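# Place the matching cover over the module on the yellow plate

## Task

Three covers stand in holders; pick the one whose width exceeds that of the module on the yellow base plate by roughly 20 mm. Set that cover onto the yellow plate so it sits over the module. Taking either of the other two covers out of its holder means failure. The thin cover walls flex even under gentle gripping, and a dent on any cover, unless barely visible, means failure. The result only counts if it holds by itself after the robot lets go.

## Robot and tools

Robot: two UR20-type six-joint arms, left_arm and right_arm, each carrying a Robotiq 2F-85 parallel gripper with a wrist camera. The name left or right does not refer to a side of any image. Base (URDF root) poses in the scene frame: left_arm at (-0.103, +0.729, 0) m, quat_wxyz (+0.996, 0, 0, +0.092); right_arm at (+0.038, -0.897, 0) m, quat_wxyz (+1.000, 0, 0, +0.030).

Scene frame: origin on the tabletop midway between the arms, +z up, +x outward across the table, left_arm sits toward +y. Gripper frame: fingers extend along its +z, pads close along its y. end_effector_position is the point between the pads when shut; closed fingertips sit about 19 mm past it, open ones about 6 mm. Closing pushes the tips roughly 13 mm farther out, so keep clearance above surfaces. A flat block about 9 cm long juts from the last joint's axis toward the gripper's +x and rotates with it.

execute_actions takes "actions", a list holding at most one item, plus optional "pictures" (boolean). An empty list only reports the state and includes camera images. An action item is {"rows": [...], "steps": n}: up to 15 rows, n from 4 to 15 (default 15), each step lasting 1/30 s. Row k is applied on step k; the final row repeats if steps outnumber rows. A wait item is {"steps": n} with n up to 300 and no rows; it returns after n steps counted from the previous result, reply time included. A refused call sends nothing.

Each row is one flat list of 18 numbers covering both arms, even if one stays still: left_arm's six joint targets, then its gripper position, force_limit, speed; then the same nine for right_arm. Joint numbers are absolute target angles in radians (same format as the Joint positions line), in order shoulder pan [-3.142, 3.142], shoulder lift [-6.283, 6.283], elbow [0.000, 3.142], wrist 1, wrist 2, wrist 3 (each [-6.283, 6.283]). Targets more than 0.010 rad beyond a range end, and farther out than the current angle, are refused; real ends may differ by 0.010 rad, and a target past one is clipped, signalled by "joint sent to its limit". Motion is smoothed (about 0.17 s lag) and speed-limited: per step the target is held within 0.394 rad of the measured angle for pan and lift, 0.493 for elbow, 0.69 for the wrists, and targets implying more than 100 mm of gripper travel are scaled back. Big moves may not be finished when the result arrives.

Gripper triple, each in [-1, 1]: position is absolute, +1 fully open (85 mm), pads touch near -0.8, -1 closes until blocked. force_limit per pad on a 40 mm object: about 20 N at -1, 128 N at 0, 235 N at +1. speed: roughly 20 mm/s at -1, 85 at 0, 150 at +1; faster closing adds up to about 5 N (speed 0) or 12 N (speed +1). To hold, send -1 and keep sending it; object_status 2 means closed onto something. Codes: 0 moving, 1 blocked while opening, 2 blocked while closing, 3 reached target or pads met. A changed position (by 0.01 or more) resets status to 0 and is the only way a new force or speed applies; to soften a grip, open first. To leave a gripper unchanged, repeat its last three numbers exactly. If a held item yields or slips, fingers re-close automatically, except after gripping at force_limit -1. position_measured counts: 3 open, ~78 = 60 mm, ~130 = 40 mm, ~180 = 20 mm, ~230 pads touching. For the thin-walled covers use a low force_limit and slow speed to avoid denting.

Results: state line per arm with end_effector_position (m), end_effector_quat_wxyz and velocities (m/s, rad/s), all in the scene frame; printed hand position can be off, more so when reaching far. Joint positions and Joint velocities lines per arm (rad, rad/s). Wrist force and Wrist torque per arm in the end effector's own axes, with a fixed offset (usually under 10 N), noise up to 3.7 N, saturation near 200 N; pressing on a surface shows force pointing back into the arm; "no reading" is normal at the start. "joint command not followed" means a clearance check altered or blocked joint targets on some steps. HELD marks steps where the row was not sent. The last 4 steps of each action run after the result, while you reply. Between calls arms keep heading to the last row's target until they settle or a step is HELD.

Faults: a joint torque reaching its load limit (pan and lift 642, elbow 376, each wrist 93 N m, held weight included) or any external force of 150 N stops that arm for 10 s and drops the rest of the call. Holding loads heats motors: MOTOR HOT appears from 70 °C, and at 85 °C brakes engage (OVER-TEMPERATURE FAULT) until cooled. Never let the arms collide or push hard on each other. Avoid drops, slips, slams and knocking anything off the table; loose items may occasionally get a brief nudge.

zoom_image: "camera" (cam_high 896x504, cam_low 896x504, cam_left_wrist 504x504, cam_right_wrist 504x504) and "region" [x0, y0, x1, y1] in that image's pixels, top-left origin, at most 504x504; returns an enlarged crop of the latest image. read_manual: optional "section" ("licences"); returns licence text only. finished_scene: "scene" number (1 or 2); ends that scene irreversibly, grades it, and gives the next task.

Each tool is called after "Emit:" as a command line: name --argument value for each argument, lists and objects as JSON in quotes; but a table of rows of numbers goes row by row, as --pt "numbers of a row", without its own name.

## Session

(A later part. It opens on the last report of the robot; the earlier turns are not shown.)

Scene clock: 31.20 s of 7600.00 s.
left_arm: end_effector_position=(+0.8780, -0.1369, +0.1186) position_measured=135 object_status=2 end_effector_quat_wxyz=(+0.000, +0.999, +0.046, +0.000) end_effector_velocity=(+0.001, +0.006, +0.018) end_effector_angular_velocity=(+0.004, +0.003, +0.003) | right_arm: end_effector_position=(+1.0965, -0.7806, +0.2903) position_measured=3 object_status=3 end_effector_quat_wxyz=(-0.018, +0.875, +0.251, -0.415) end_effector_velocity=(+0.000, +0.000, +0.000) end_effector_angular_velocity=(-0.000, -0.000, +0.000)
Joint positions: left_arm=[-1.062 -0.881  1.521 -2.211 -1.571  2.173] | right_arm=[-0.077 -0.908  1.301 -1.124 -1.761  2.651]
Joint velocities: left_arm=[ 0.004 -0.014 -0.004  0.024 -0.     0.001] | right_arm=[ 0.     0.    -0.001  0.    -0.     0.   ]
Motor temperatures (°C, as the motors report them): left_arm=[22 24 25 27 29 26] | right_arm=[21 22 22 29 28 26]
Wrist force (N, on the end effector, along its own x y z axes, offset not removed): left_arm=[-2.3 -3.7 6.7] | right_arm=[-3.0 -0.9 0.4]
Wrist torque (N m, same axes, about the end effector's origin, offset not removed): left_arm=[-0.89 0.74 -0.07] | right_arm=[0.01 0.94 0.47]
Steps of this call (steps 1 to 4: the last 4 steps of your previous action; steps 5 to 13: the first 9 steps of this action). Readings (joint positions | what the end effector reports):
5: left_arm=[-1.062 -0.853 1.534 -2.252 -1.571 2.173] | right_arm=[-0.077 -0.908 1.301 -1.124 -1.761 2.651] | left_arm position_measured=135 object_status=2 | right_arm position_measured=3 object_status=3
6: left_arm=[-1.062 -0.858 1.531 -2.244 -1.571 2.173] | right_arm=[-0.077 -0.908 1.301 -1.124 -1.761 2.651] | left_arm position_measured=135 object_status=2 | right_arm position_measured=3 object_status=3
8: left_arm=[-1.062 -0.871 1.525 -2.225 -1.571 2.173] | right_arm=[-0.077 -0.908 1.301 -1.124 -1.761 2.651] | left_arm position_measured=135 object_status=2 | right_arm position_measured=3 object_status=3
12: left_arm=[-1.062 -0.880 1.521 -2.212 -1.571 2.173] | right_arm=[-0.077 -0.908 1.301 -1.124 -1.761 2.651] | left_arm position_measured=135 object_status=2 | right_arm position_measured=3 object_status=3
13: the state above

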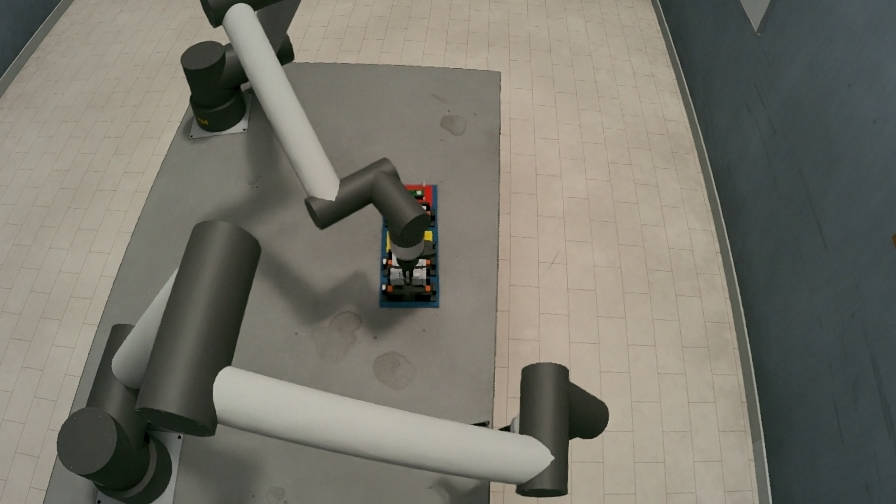

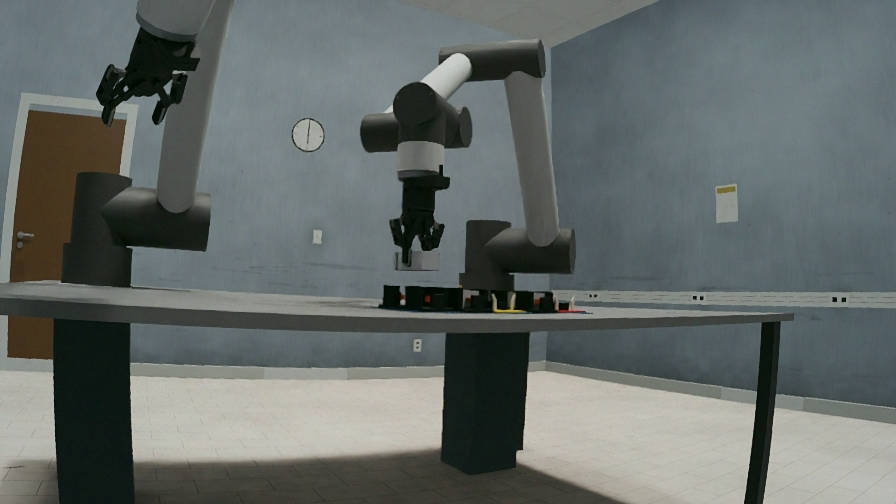

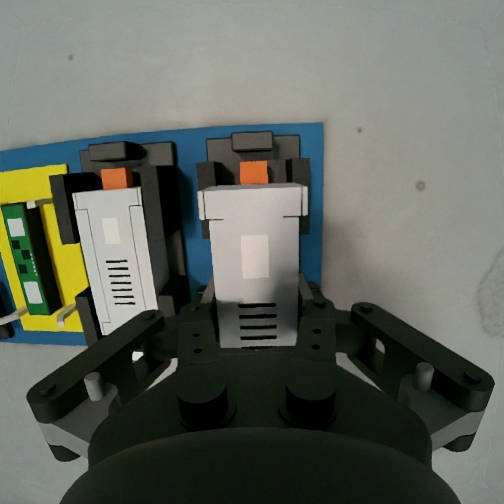

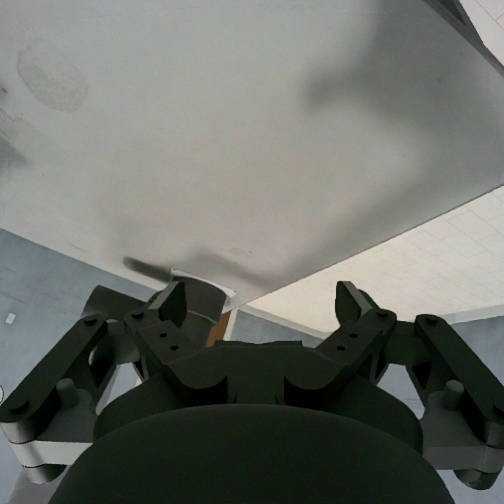

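Emit:
execute_actions --actions '[{"rows":[[-0.9537,-1.0156,1.7742,-2.3294,-1.5708,2.282,-0.98,-0.48,-1,-0.077,-0.908,1.301,-1.124,-1.761,2.651,1,-1,0]]}]'

Emit:
execute_actions --actions '[{"steps":8}]'

Emit:
execute_actions --actions '[{"rows":[[-0.9537,-0.9864,1.7865,-2.3709,-1.5708,2.282,-0.98,-0.48,-1,-0.077,-0.908,1.301,-1.124,-1.761,2.651,1,-1,0]]}]' --pictures true

Emit:
zoom_image --camera "cam_left_wrist" --region '[140, 110, 370, 320]'

Emit:
zoom_image --camera "cam_low" --region '[440, 240, 580, 325]'

Scene clock: 31.80 s of 7600.00 s.
left_arm: end_effector_position=(+0.8636, +0.0585, +0.1222) position_measured=135 object_status=2 end_effector_quat_wxyz=(+0.001, +0.999, +0.046, +0.001) end_effector_velocity=(-0.066, +0.280, -0.021) end_effector_angular_velocity=(+0.021, +0.020, +0.003) | right_arm: end_effector_position=(+1.0965, -0.7806, +0.2903) position_measured=3 object_status=3 end_effector_quat_wxyz=(-0.018, +0.875, +0.251, -0.415) end_effector_velocity=(-0.000, -0.000, -0.000) end_effector_angular_velocity=(-0.000, -0.000, -0.000)
Joint positions: left_arm=[-0.963 -1.004  1.749 -2.318 -1.571  2.272] | right_arm=[-0.077 -0.908  1.301 -1.124 -1.761  2.651]
Joint velocities: left_arm=[ 0.132 -0.166  0.34  -0.145  0.001  0.129] | right_arm=[-0. -0.  0. -0. -0.  0.]
Motor temperatures (°C, as the motors report them): left_arm=[22 24 25 27 29 26] | right_arm=[21 22 22 29 28 26]
Wrist force (N, on the end effector, along its own x y z axes, offset not removed): left_arm=[-2.0 -16.1 12.1] | right_arm=[-4.0 -0.4 -2.2]
Wrist torque (N m, same axes, about the end effector's origin, offset not removed): left_arm=[-2.89 0.62 -0.10] | right_arm=[0.20 1.12 0.53]
Steps of this call (steps 1 to 4: the last 4 steps of your previous action; steps 5 to 7: the robot went on to your last target; steps 8 to 18: the first 11 steps of this action). Readings (joint positions | what the end effector reports):
8: left_arm=[-1.062 -0.882 1.520 -2.209 -1.571 2.173] | right_arm=[-0.077 -0.908 1.301 -1.124 -1.761 2.651] | left_arm position_measured=135 object_status=2 | right_arm position_measured=3 object_status=3
9: left_arm=[-1.055 -0.889 1.529 -2.217 -1.571 2.181] | right_arm=[-0.077 -0.908 1.301 -1.124 -1.761 2.651] | left_arm position_measured=135 object_status=2 | right_arm position_measured=3 object_status=3
11: left_arm=[-1.030 -0.920 1.583 -2.244 -1.571 2.205] | right_arm=[-0.077 -0.908 1.301 -1.124 -1.761 2.651] | left_arm position_measured=135 object_status=2 | right_arm position_measured=3 object_status=3
15: left_arm=[-0.987 -0.974 1.689 -2.292 -1.571 2.249] | right_arm=[-0.077 -0.908 1.301 -1.124 -1.761 2.651] | left_arm position_measured=135 object_status=2 | right_arm position_measured=3 object_status=3
18: the state above

Scene clock: 32.07 s of 7600.00 s.
left_arm: end_effector_position=(+0.8585, +0.0784, +0.1204) position_measured=135 object_status=2 end_effector_quat_wxyz=(+0.000, +0.999, +0.045, +0.000) end_effector_velocity=(-0.001, +0.010, -0.003) end_effector_angular_velocity=(+0.002, +0.002, +0.002) | right_arm: end_effector_position=(+1.0965, -0.7806, +0.2903) position_measured=3 object_status=3 end_effector_quat_wxyz=(-0.018, +0.875, +0.251, -0.415) end_effector_velocity=(+0.000, -0.000, +0.000) end_effector_angular_velocity=(+0.000, -0.000, -0.001)
Joint positions: left_arm=[-0.954 -1.015  1.773 -2.329 -1.571  2.282] | right_arm=[-0.077 -0.908  1.301 -1.124 -1.761  2.651]
Joint velocities: left_arm=[ 0.006 -0.003  0.01  -0.004 -0.     0.004] | right_arm=[-0. -0. -0. -0.  0. -0.]
Motor temperatures (°C, as the motors report them): left_arm=[22 24 25 27 29 26] | right_arm=[21 22 22 29 28 26]
Wrist force (N, on the end effector, along its own x y z axes, offset not removed): left_arm=[-1.1 -4.9 5.1] | right_arm=[-4.6 0.8 -3.8]
Wrist torque (N m, same axes, about the end effector's origin, offset not removed): left_arm=[-1.19 0.49 -0.10] | right_arm=[0.38 1.21 0.64]
Kept back: nothing.
Steps of this call (steps 1 to 4: the last 4 steps of your previous action; steps 5 to 8: the robot went on to your last target). Readings (joint positions | what the end effector reports):
1: left_arm=[-0.960 -1.008 1.758 -2.322 -1.571 2.276] | right_arm=[-0.077 -0.908 1.301 -1.124 -1.761 2.651] | left_arm position_measured=135 object_status=2 | right_arm position_measured=3 object_status=3
2: left_arm=[-0.958 -1.011 1.764 -2.325 -1.571 2.278] | right_arm=[-0.077 -0.908 1.301 -1.124 -1.761 2.651] | left_arm position_measured=135 object_status=2 | right_arm position_measured=3 object_status=3
4: left_arm=[-0.955 -1.014 1.770 -2.328 -1.571 2.280] | right_arm=[-0.077 -0.908 1.301 -1.124 -1.761 2.651] | left_arm position_measured=135 object_status=2 | right_arm position_measured=3 object_status=3
8: the state above

Scene clock: 32.43 s of 7600.00 s.
left_arm: end_effector_position=(+0.8582, +0.0791, +0.0856) position_measured=135 object_status=2 end_effector_quat_wxyz=(+0.000, +0.999, +0.046, +0.000) end_effector_velocity=(+0.000, +0.001, -0.006) end_effector_angular_velocity=(-0.001, -0.001, +0.000) | right_arm: end_effector_position=(+1.0965, -0.7806, +0.2903) position_measured=3 object_status=3 end_effector_quat_wxyz=(-0.018, +0.875, +0.251, -0.415) end_effector_velocity=(-0.000, -0.000, +0.000) end_effector_angular_velocity=(-0.000, +0.000, +0.000)
Joint positions: left_arm=[-0.954 -0.987  1.786 -2.37  -1.571  2.282] | right_arm=[-0.077 -0.908  1.301 -1.124 -1.761  2.651]
Joint velocities: left_arm=[ 0.001  0.005  0.003 -0.009 -0.     0.   ] | right_arm=[ 0. -0.  0.  0. -0.  0.]
Motor temperatures (°C, as the motors report them): left_arm=[22 24 25 27 29 26] | right_arm=[21 22 22 29 28 26]
Wrist force (N, on the end effector, along its own x y z axes, offset not removed): left_arm=[0.0 -1.4 6.6] | right_arm=[-1.3 2.1 -1.7]
Wrist torque (N m, same axes, about the end effector's origin, offset not removed): left_arm=[-0.57 0.28 -0.04] | right_arm=[0.58 0.58 0.47]
Steps of this call (steps 1 to 11: the first 11 steps of this action). Readings (joint positions | what the end effector reports):
1: left_arm=[-0.954 -1.015 1.774 -2.330 -1.571 2.282] | right_arm=[-0.077 -0.908 1.301 -1.124 -1.761 2.651] | left_arm position_measured=135 object_status=2 | right_arm position_measured=3 object_status=3
2: left_arm=[-0.954 -1.011 1.776 -2.337 -1.571 2.282] | right_arm=[-0.077 -0.908 1.301 -1.124 -1.761 2.651] | left_arm position_measured=135 object_status=2 | right_arm position_measured=3 object_status=3
4: left_arm=[-0.954 -0.997 1.782 -2.355 -1.571 2.282] | right_arm=[-0.077 -0.908 1.301 -1.124 -1.761 2.651] | left_arm position_measured=135 object_status=2 | right_arm position_measured=3 object_status=3
8: left_arm=[-0.954 -0.988 1.786 -2.368 -1.571 2.282] | right_arm=[-0.077 -0.908 1.301 -1.124 -1.761 2.651] | left_arm position_measured=135 object_status=2 | right_arm position_measured=3 object_status=3
11: the state above

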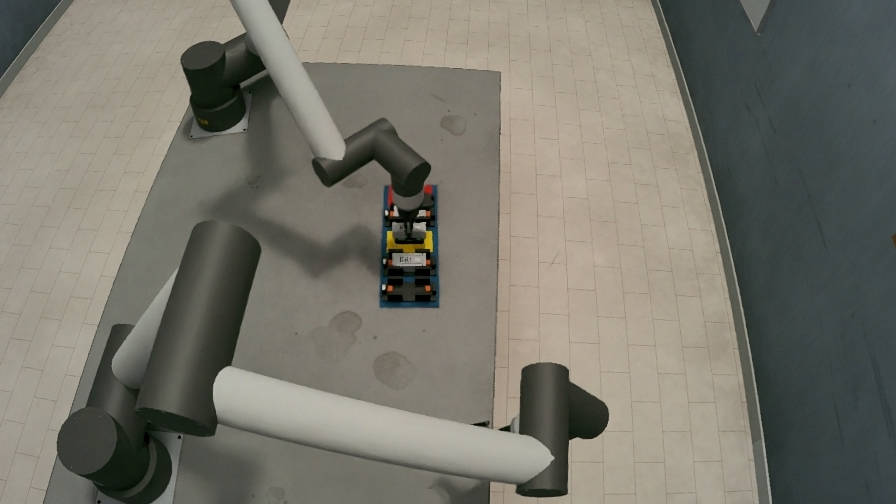

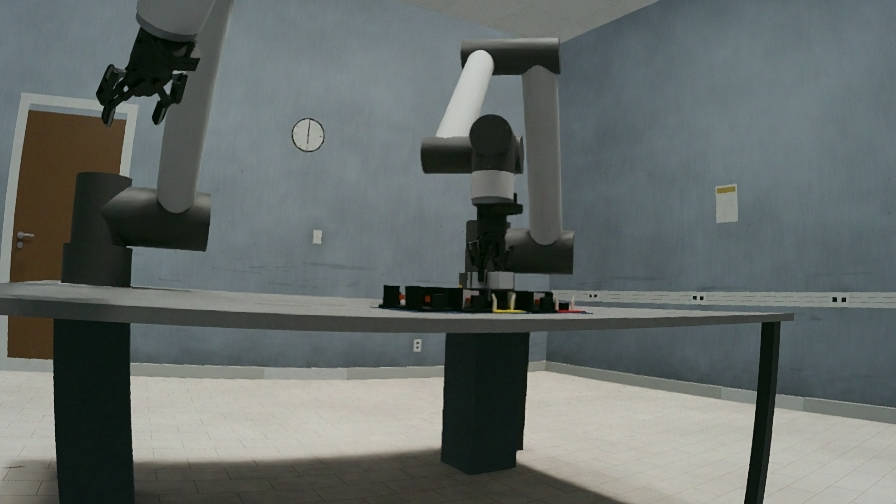

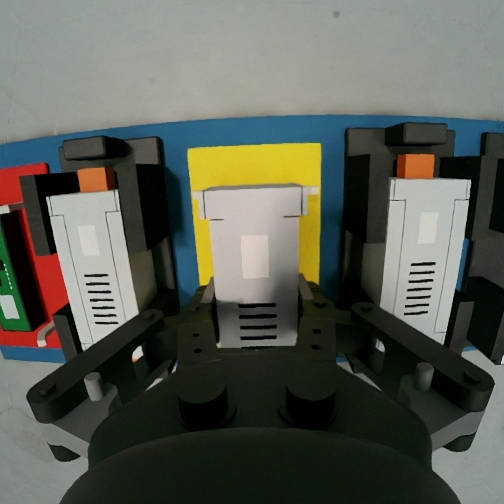

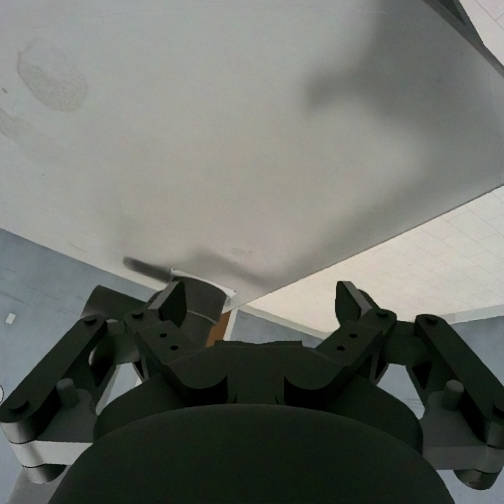

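Region (140, 110, 370, 320) of cam_left_wrist's 504x504 image, scaled by 2.191, with more detail than that image has; it fills the top 460 rows of this view, and the rest is white.

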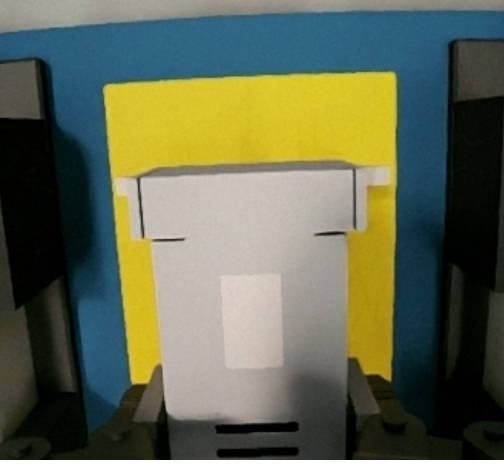

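Region (440, 240, 580, 325) of cam_low's 896x504 image, scaled by 3.600, with more detail than that image has; it fills the top 306 rows of this view, and the rest is white.

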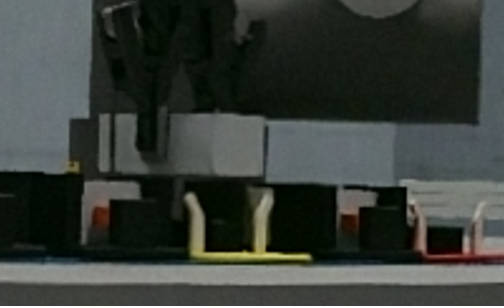

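Emit:
execute_actions --actions '[{"rows":[[-0.9543,-0.9745,1.7896,-2.3859,-1.5708,2.2815,-0.98,-0.48,-1,-0.077,-0.908,1.301,-1.124,-1.761,2.651,1,-1,0]],"steps":8}]'

Emit:
execute_actions --actions '[{"rows":[[-0.9543,-0.9659,1.7924,-2.3973,-1.5708,2.2815,-0.98,-0.48,-1,-0.077,-0.908,1.301,-1.124,-1.761,2.651,1,-1,0]]}]' --pictures true

Emit:
zoom_image --camera "cam_left_wrist" --region '[140, 110, 370, 320]'

Scene clock: 32.80 s of 7600.00 s.
left_arm: end_effector_position=(+0.8583, +0.0786, +0.0765) position_measured=135 object_status=2 end_effector_quat_wxyz=(+0.000, +0.999, +0.045, +0.000) end_effector_velocity=(+0.001, -0.003, -0.063) end_effector_angular_velocity=(+0.001, +0.001, +0.001) | right_arm: end_effector_position=(+1.0965, -0.7806, +0.2903) position_measured=3 object_status=3 end_effector_quat_wxyz=(-0.018, +0.875, +0.251, -0.415) end_effector_velocity=(-0.000, -0.000, -0.000) end_effector_angular_velocity=(-0.000, +0.000, -0.000)
Joint positions: left_arm=[-0.954 -0.979  1.789 -2.381 -1.571  2.282] | right_arm=[-0.077 -0.908  1.301 -1.124 -1.761  2.651]
Joint velocities: left_arm=[-0.002  0.056  0.014 -0.069 -0.    -0.002] | right_arm=[-0.  0.  0. -0. -0. -0.]
Motor temperatures (°C, as the motors report them): left_arm=[22 24 25 27 29 26] | right_arm=[21 22 22 29 28 26]
Wrist force (N, on the end effector, along its own x y z axes, offset not removed): left_arm=[-2.0 -1.7 5.3] | right_arm=[-2.5 2.8 -1.0]
Wrist torque (N m, same axes, about the end effector's origin, offset not removed): left_arm=[-0.69 0.74 -0.22] | right_arm=[0.64 0.83 0.52]
Steps of this call (steps 1 to 4: the last 4 steps of your previous action; steps 5 to 7: the robot went on to your last target; steps 8 to 11: the first 4 steps of this action). Readings (joint positions | what the end effector reports):
8: left_arm=[-0.954 -0.986 1.787 -2.371 -1.571 2.282] | right_arm=[-0.077 -0.908 1.301 -1.124 -1.761 2.651] | left_arm position_measured=135 object_status=2 | right_arm position_measured=3 object_status=3
9: left_arm=[-0.954 -0.984 1.787 -2.374 -1.571 2.282] | right_arm=[-0.077 -0.908 1.301 -1.124 -1.761 2.651] | left_arm position_measured=135 object_status=2 | right_arm position_measured=3 object_status=3
11: the state above

Scene clock: 33.30 s of 7600.00 s.
left_arm: end_effector_position=(+0.8583, +0.0782, +0.0620) position_measured=135 object_status=2 end_effector_quat_wxyz=(-0.000, +0.999, +0.045, -0.000) end_effector_velocity=(+0.000, +0.000, -0.001) end_effector_angular_velocity=(-0.001, -0.001, -0.000) | right_arm: end_effector_position=(+1.0965, -0.7806, +0.2903) position_measured=3 object_status=3 end_effector_quat_wxyz=(-0.018, +0.875, +0.251, -0.415) end_effector_velocity=(-0.000, +0.000, -0.001) end_effector_angular_velocity=(+0.000, +0.000, +0.000)
Joint positions: left_arm=[-0.954 -0.966  1.792 -2.397 -1.571  2.282] | right_arm=[-0.077 -0.908  1.301 -1.124 -1.761  2.651]
Joint velocities: left_arm=[ 0.     0.001  0.    -0.002 -0.     0.001] | right_arm=[ 0.  0.  0. -0.  0.  0.]
Motor temperatures (°C, as the motors report them): left_arm=[22 24 25 27 29 26] | right_arm=[21 22 22 29 28 26]
Wrist force (N, on the end effector, along its own x y z axes, offset not removed): left_arm=[-1.1 -5.1 7.4] | right_arm=[-1.2 1.7 -1.8]
Wrist torque (N m, same axes, about the end effector's origin, offset not removed): left_arm=[-1.17 0.42 -0.10] | right_arm=[0.51 0.63 0.47]
Steps of this call (steps 1 to 4: the last 4 steps of your previous action; steps 5 to 15: the first 11 steps of this action). Readings (joint positions | what the end effector reports):
5: left_arm=[-0.954 -0.975 1.790 -2.386 -1.571 2.282] | right_arm=[-0.077 -0.908 1.301 -1.124 -1.761 2.651] | left_arm position_measured=135 object_status=2 | right_arm position_measured=3 object_status=3
6: left_arm=[-0.954 -0.973 1.790 -2.388 -1.571 2.282] | right_arm=[-0.077 -0.908 1.301 -1.124 -1.761 2.651] | left_arm position_measured=135 object_status=2 | right_arm position_measured=3 object_status=3
8: left_arm=[-0.954 -0.969 1.791 -2.393 -1.571 2.282] | right_arm=[-0.077 -0.908 1.301 -1.124 -1.761 2.651] | left_arm position_measured=135 object_status=2 | right_arm position_measured=3 object_status=3
12: left_arm=[-0.954 -0.966 1.792 -2.397 -1.571 2.282] | right_arm=[-0.077 -0.908 1.301 -1.124 -1.761 2.651] | left_arm position_measured=135 object_status=2 | right_arm position_measured=3 object_status=3
15: the state above

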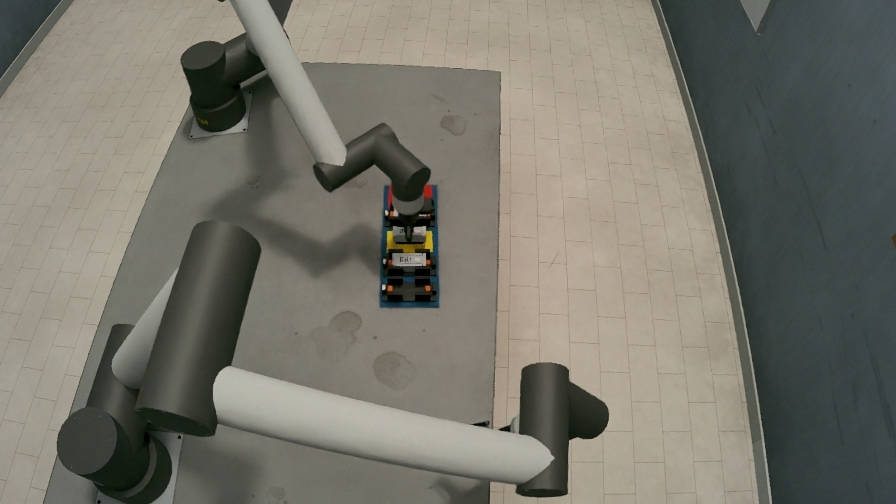

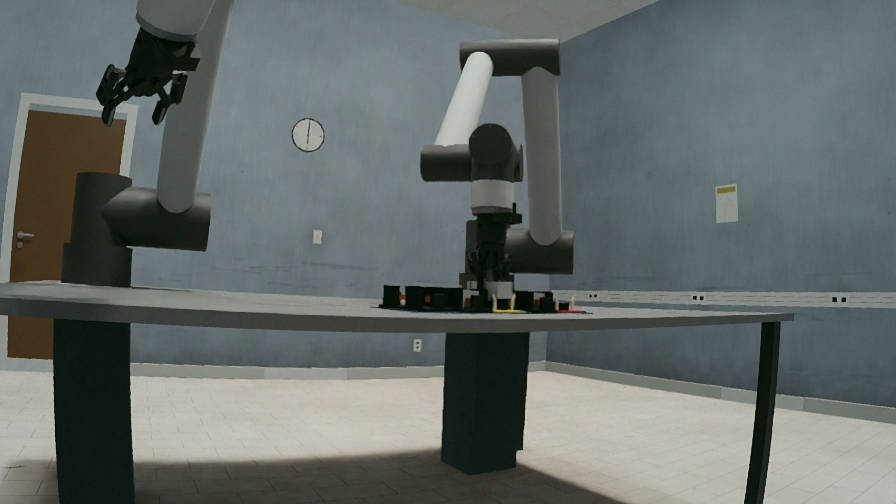

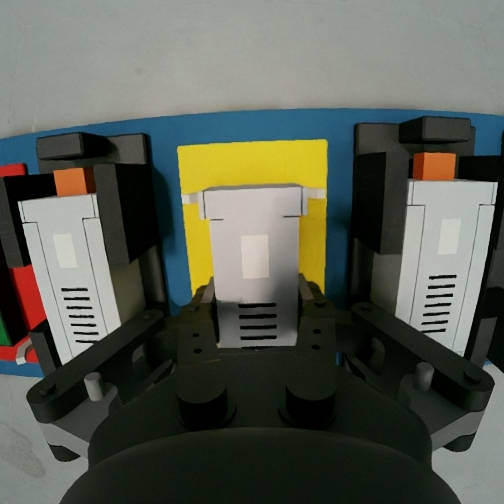

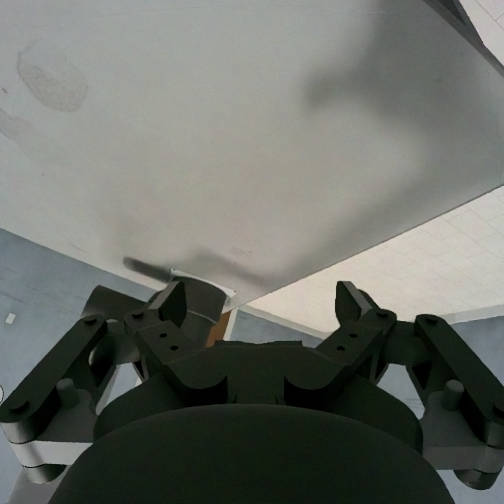

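Region (140, 110, 370, 320) of cam_left_wrist's 504x504 image, scaled by 2.191, with more detail than that image has; it fills the top 460 rows of this view, and the rest is white.

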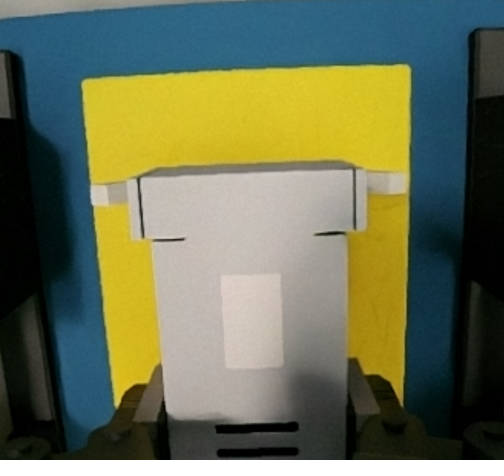

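Emit:
execute_actions --actions '[{"rows":[[-0.9543,-0.9571,1.7952,-2.4089,-1.5708,2.2815,-0.98,-0.48,-1,-0.077,-0.908,1.301,-1.124,-1.761,2.651,1,-1,0]],"steps":10}]'

Emit:
execute_actions --actions '[{"rows":[[-0.9543,-0.9484,1.7977,-2.4201,-1.5708,2.2815,-0.98,-0.48,-1,-0.077,-0.908,1.301,-1.124,-1.761,2.651,1,-1,0]]}]' --pictures true

Emit:
zoom_image --camera "cam_low" --region '[470, 270, 550, 325]'

Scene clock: 33.73 s of 7600.00 s.
left_arm: end_effector_position=(+0.8583, +0.0782, +0.0533) position_measured=135 object_status=2 end_effector_quat_wxyz=(-0.000, +0.999, +0.045, -0.000) end_effector_velocity=(+0.000, +0.000, -0.018) end_effector_angular_velocity=(-0.001, -0.001, +0.001) | right_arm: end_effector_position=(+1.0965, -0.7806, +0.2903) position_measured=3 object_status=3 end_effector_quat_wxyz=(-0.018, +0.875, +0.251, -0.415) end_effector_velocity=(-0.000, +0.000, -0.000) end_effector_angular_velocity=(+0.000, +0.000, -0.000)
Joint positions: left_arm=[-0.954 -0.958  1.795 -2.407 -1.571  2.281] | right_arm=[-0.077 -0.908  1.301 -1.124 -1.761  2.651]
Joint velocities: left_arm=[ 0.     0.016  0.006 -0.023 -0.    -0.001] | right_arm=[ 0.  0.  0. -0.  0.  0.]
Motor temperatures (°C, as the motors report them): left_arm=[22 24 25 27 29 26] | right_arm=[21 22 22 29 28 26]
Wrist force (N, on the end effector, along its own x y z axes, offset not removed): left_arm=[-0.5 -3.3 5.6] | right_arm=[-3.1 0.7 -3.4]
Wrist torque (N m, same axes, about the end effector's origin, offset not removed): left_arm=[-0.76 0.44 -0.06] | right_arm=[0.38 0.99 0.49]
Steps of this call (steps 1 to 4: the last 4 steps of your previous action; steps 5 to 7: the robot went on to your last target; steps 8 to 13: the first 6 steps of this action). Readings (joint positions | what the end effector reports):
8: left_arm=[-0.954 -0.966 1.792 -2.398 -1.571 2.282] | right_arm=[-0.077 -0.908 1.301 -1.124 -1.761 2.651] | left_arm position_measured=135 object_status=2 | right_arm position_measured=3 object_status=3
9: left_arm=[-0.954 -0.964 1.793 -2.400 -1.571 2.281] | right_arm=[-0.077 -0.908 1.301 -1.124 -1.761 2.651] | left_arm position_measured=135 object_status=2 | right_arm position_measured=3 object_status=3
11: left_arm=[-0.954 -0.960 1.794 -2.405 -1.571 2.281] | right_arm=[-0.077 -0.908 1.301 -1.124 -1.761 2.651] | left_arm position_measured=135 object_status=2 | right_arm position_measured=3 object_status=3
13: the state above

Scene clock: 34.23 s of 7600.00 s.
left_arm: end_effector_position=(+0.8583, +0.0781, +0.0422) position_measured=135 object_status=2 end_effector_quat_wxyz=(-0.000, +0.999, +0.045, -0.000) end_effector_velocity=(-0.000, +0.001, -0.003) end_effector_angular_velocity=(+0.001, +0.001, -0.001) | right_arm: end_effector_position=(+1.0965, -0.7806, +0.2903) position_measured=3 object_status=3 end_effector_quat_wxyz=(-0.018, +0.875, +0.251, -0.415) end_effector_velocity=(+0.000, +0.000, -0.001) end_effector_angular_velocity=(+0.000, +0.001, -0.000)
Joint positions: left_arm=[-0.954 -0.949  1.798 -2.42  -1.571  2.281] | right_arm=[-0.077 -0.908  1.301 -1.124 -1.761  2.651]
Joint velocities: left_arm=[ 0.001  0.003  0.001 -0.002 -0.001  0.002] | right_arm=[-0.     0.001 -0.     0.     0.     0.   ]
Motor temperatures (°C, as the motors report them): left_arm=[22 24 25 27 29 26] | right_arm=[21 22 22 29 28 26]
Wrist force (N, on the end effector, along its own x y z axes, offset not removed): left_arm=[0.1 -1.3 7.4] | right_arm=[-1.8 -1.6 -0.2]
Wrist torque (N m, same axes, about the end effector's origin, offset not removed): left_arm=[-0.57 0.30 -0.04] | right_arm=[-0.10 0.81 0.55]
Steps of this call (steps 1 to 4: the last 4 steps of your previous action; steps 5 to 15: the first 11 steps of this action). Readings (joint positions | what the end effector reports):
5: left_arm=[-0.954 -0.957 1.795 -2.409 -1.571 2.281] | right_arm=[-0.077 -0.908 1.301 -1.124 -1.761 2.651] | left_arm position_measured=135 object_status=2 | right_arm position_measured=3 object_status=3
6: left_arm=[-0.954 -0.955 1.796 -2.411 -1.571 2.281] | right_arm=[-0.077 -0.908 1.301 -1.124 -1.761 2.651] | left_arm position_measured=135 object_status=2 | right_arm position_measured=3 object_status=3
8: left_arm=[-0.954 -0.952 1.797 -2.416 -1.571 2.281] | right_arm=[-0.077 -0.908 1.301 -1.124 -1.761 2.651] | left_arm position_measured=135 object_status=2 | right_arm position_measured=3 object_status=3
12: left_arm=[-0.954 -0.949 1.798 -2.419 -1.571 2.281] | right_arm=[-0.077 -0.908 1.301 -1.124 -1.761 2.651] | left_arm position_measured=135 object_status=2 | right_arm position_measured=3 object_status=3
15: the state above

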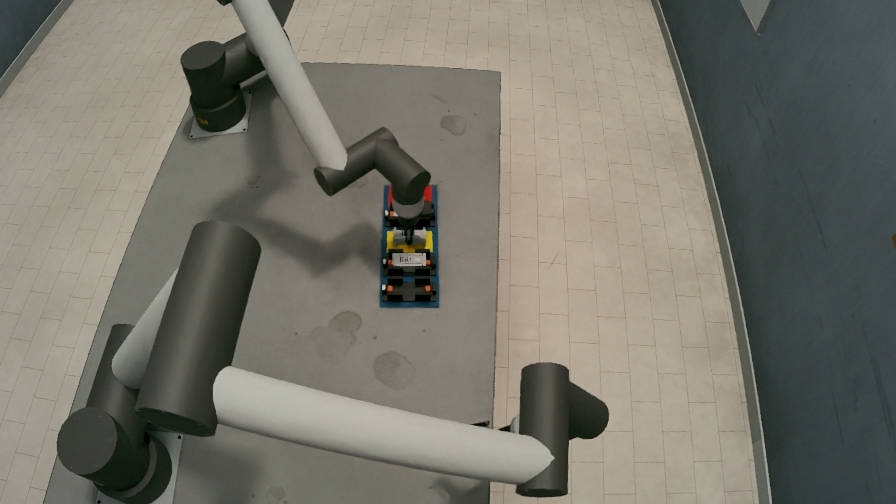

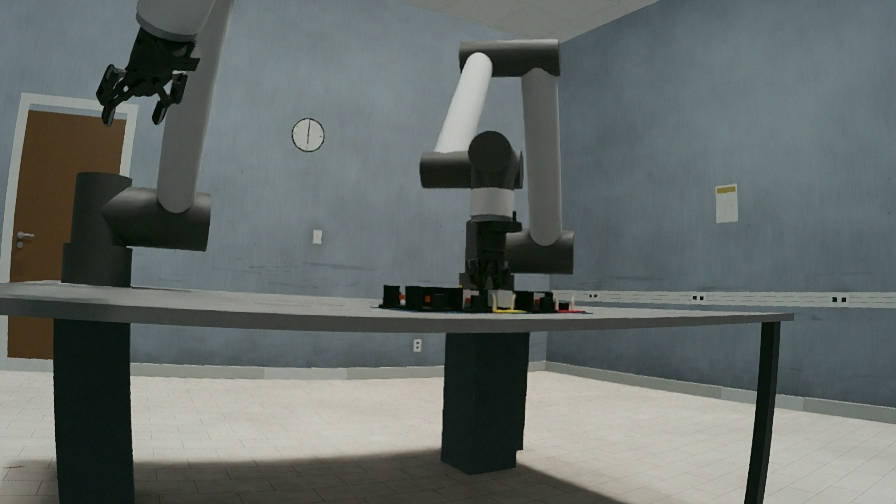

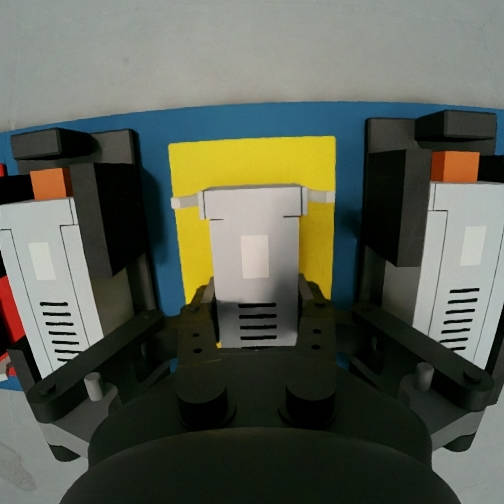

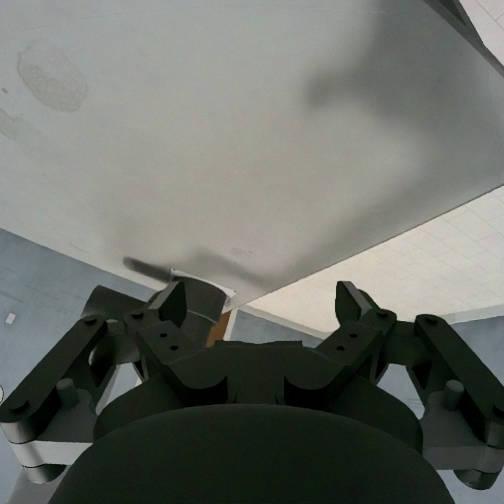

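Region (470, 270, 550, 325) of cam_low's 896x504 image, scaled by 6.300, with more detail than that image has; it fills the top 346 rows of this view, and the rest is white.

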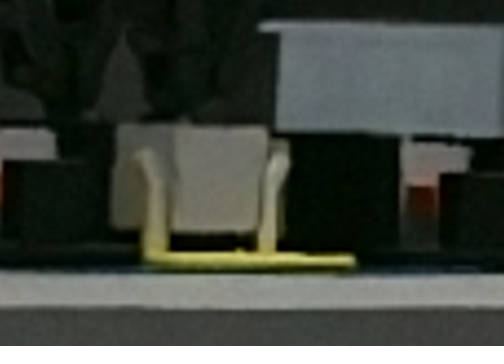

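Gap about 7 mm; lower 6 mm.

Emit:
execute_actions --actions '[{"rows":[[-0.9543,-0.9431,1.7992,-2.4269,-1.5708,2.2815,-0.98,-0.48,-1,-0.077,-0.908,1.301,-1.124,-1.761,2.651,1,-1,0]]}]' --pictures true

Emit:
zoom_image --camera "cam_low" --region '[470, 270, 550, 325]'

Scene clock: 34.83 s of 7600.00 s.
left_arm: end_effector_position=(+0.8583, +0.0782, +0.0362) position_measured=135 object_status=2 end_effector_quat_wxyz=(-0.000, +0.999, +0.045, -0.000) end_effector_velocity=(-0.001, -0.000, -0.001) end_effector_angular_velocity=(+0.001, +0.000, -0.000) | right_arm: end_effector_position=(+1.0965, -0.7806, +0.2903) position_measured=3 object_status=3 end_effector_quat_wxyz=(-0.018, +0.875, +0.251, -0.415) end_effector_velocity=(-0.000, +0.001, -0.000) end_effector_angular_velocity=(+0.000, +0.000, +0.000)
Joint positions: left_arm=[-0.954 -0.943  1.799 -2.427 -1.571  2.281] | right_arm=[-0.077 -0.908  1.301 -1.124 -1.761  2.651]
Joint velocities: left_arm=[-0.001  0.001  0.001 -0.001  0.    -0.   ] | right_arm=[ 0.001  0.     0.    -0.     0.     0.   ]
Motor temperatures (°C, as the motors report them): left_arm=[22 24 25 27 29 26] | right_arm=[21 22 22 29 28 26]
Wrist force (N, on the end effector, along its own x y z axes, offset not removed): left_arm=[-0.7 -0.9 5.9] | right_arm=[-5.9 0.0 0.3]
Wrist torque (N m, same axes, about the end effector's origin, offset not removed): left_arm=[-0.47 0.41 -0.07] | right_arm=[0.28 1.58 0.45]
Steps of this call (steps 1 to 4: the last 4 steps of your previous action; steps 5 to 7: the robot went on to your last target; steps 8 to 18: the first 11 steps of this action). Readings (joint positions | what the end effector reports):
8: left_arm=[-0.954 -0.948 1.798 -2.420 -1.571 2.281] | right_arm=[-0.077 -0.908 1.301 -1.124 -1.761 2.651] | left_arm position_measured=135 object_status=2 | right_arm position_measured=3 object_status=3
9: left_arm=[-0.954 -0.947 1.798 -2.422 -1.571 2.281] | right_arm=[-0.077 -0.908 1.301 -1.124 -1.761 2.651] | left_arm position_measured=135 object_status=2 | right_arm position_measured=3 object_status=3
11: left_arm=[-0.954 -0.945 1.799 -2.424 -1.571 2.281] | right_arm=[-0.077 -0.908 1.301 -1.124 -1.761 2.651] | left_arm position_measured=135 object_status=2 | right_arm position_measured=3 object_status=3
15: left_arm=[-0.954 -0.943 1.799 -2.426 -1.571 2.281] | right_arm=[-0.077 -0.908 1.301 -1.124 -1.761 2.651] | left_arm position_measured=135 object_status=2 | right_arm position_measured=3 object_status=3
18: the state above

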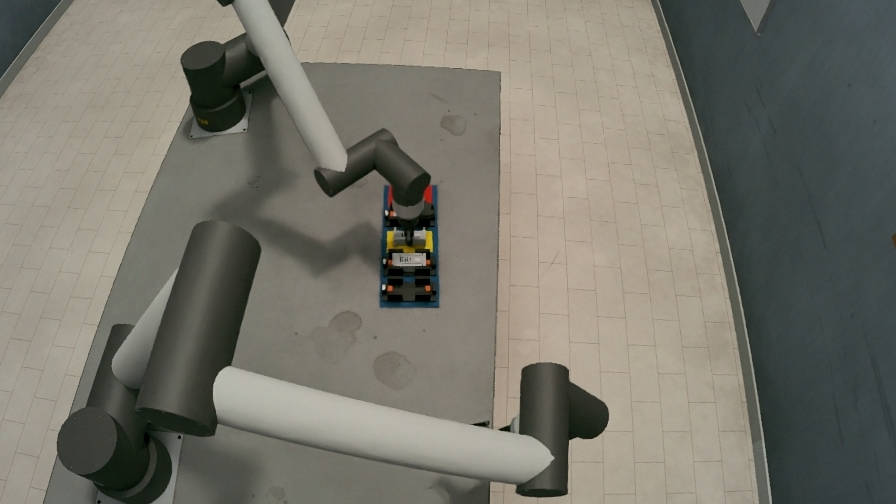

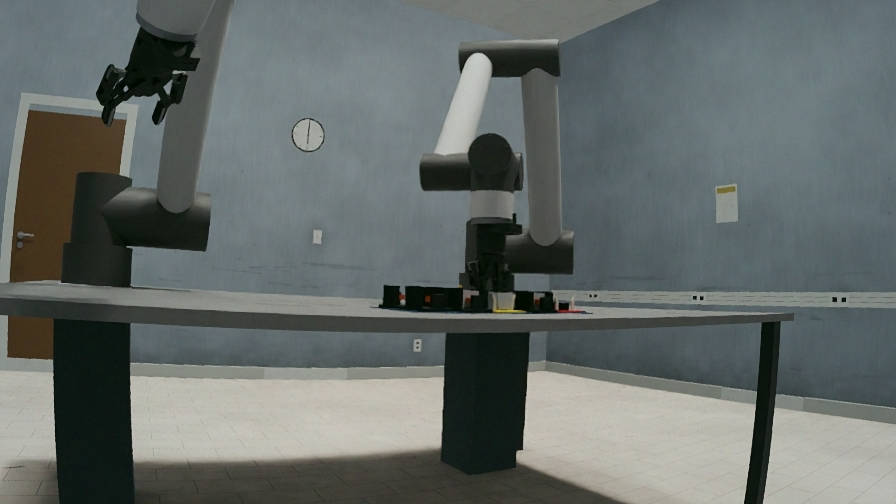

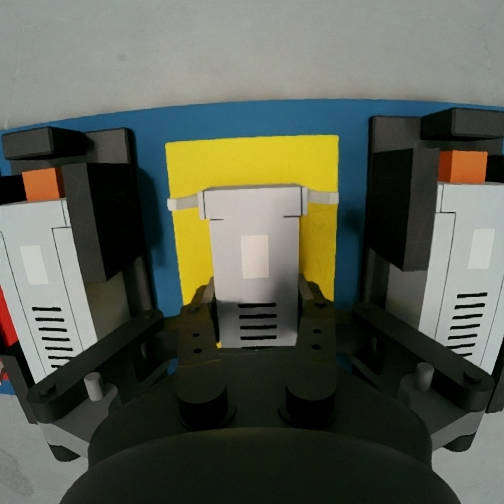

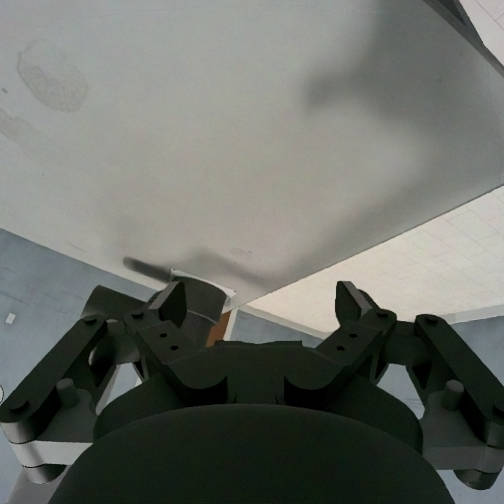

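Region (470, 270, 550, 325) of cam_low's 896x504 image, scaled by 6.300, with more detail than that image has; it fills the top 346 rows of this view, and the rest is white.

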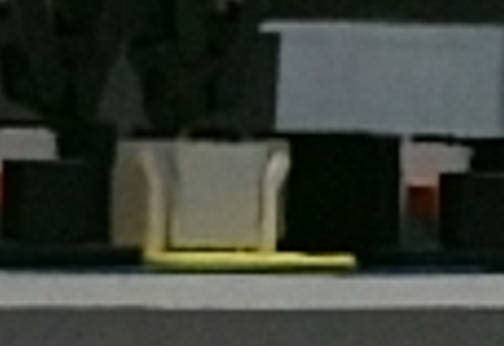

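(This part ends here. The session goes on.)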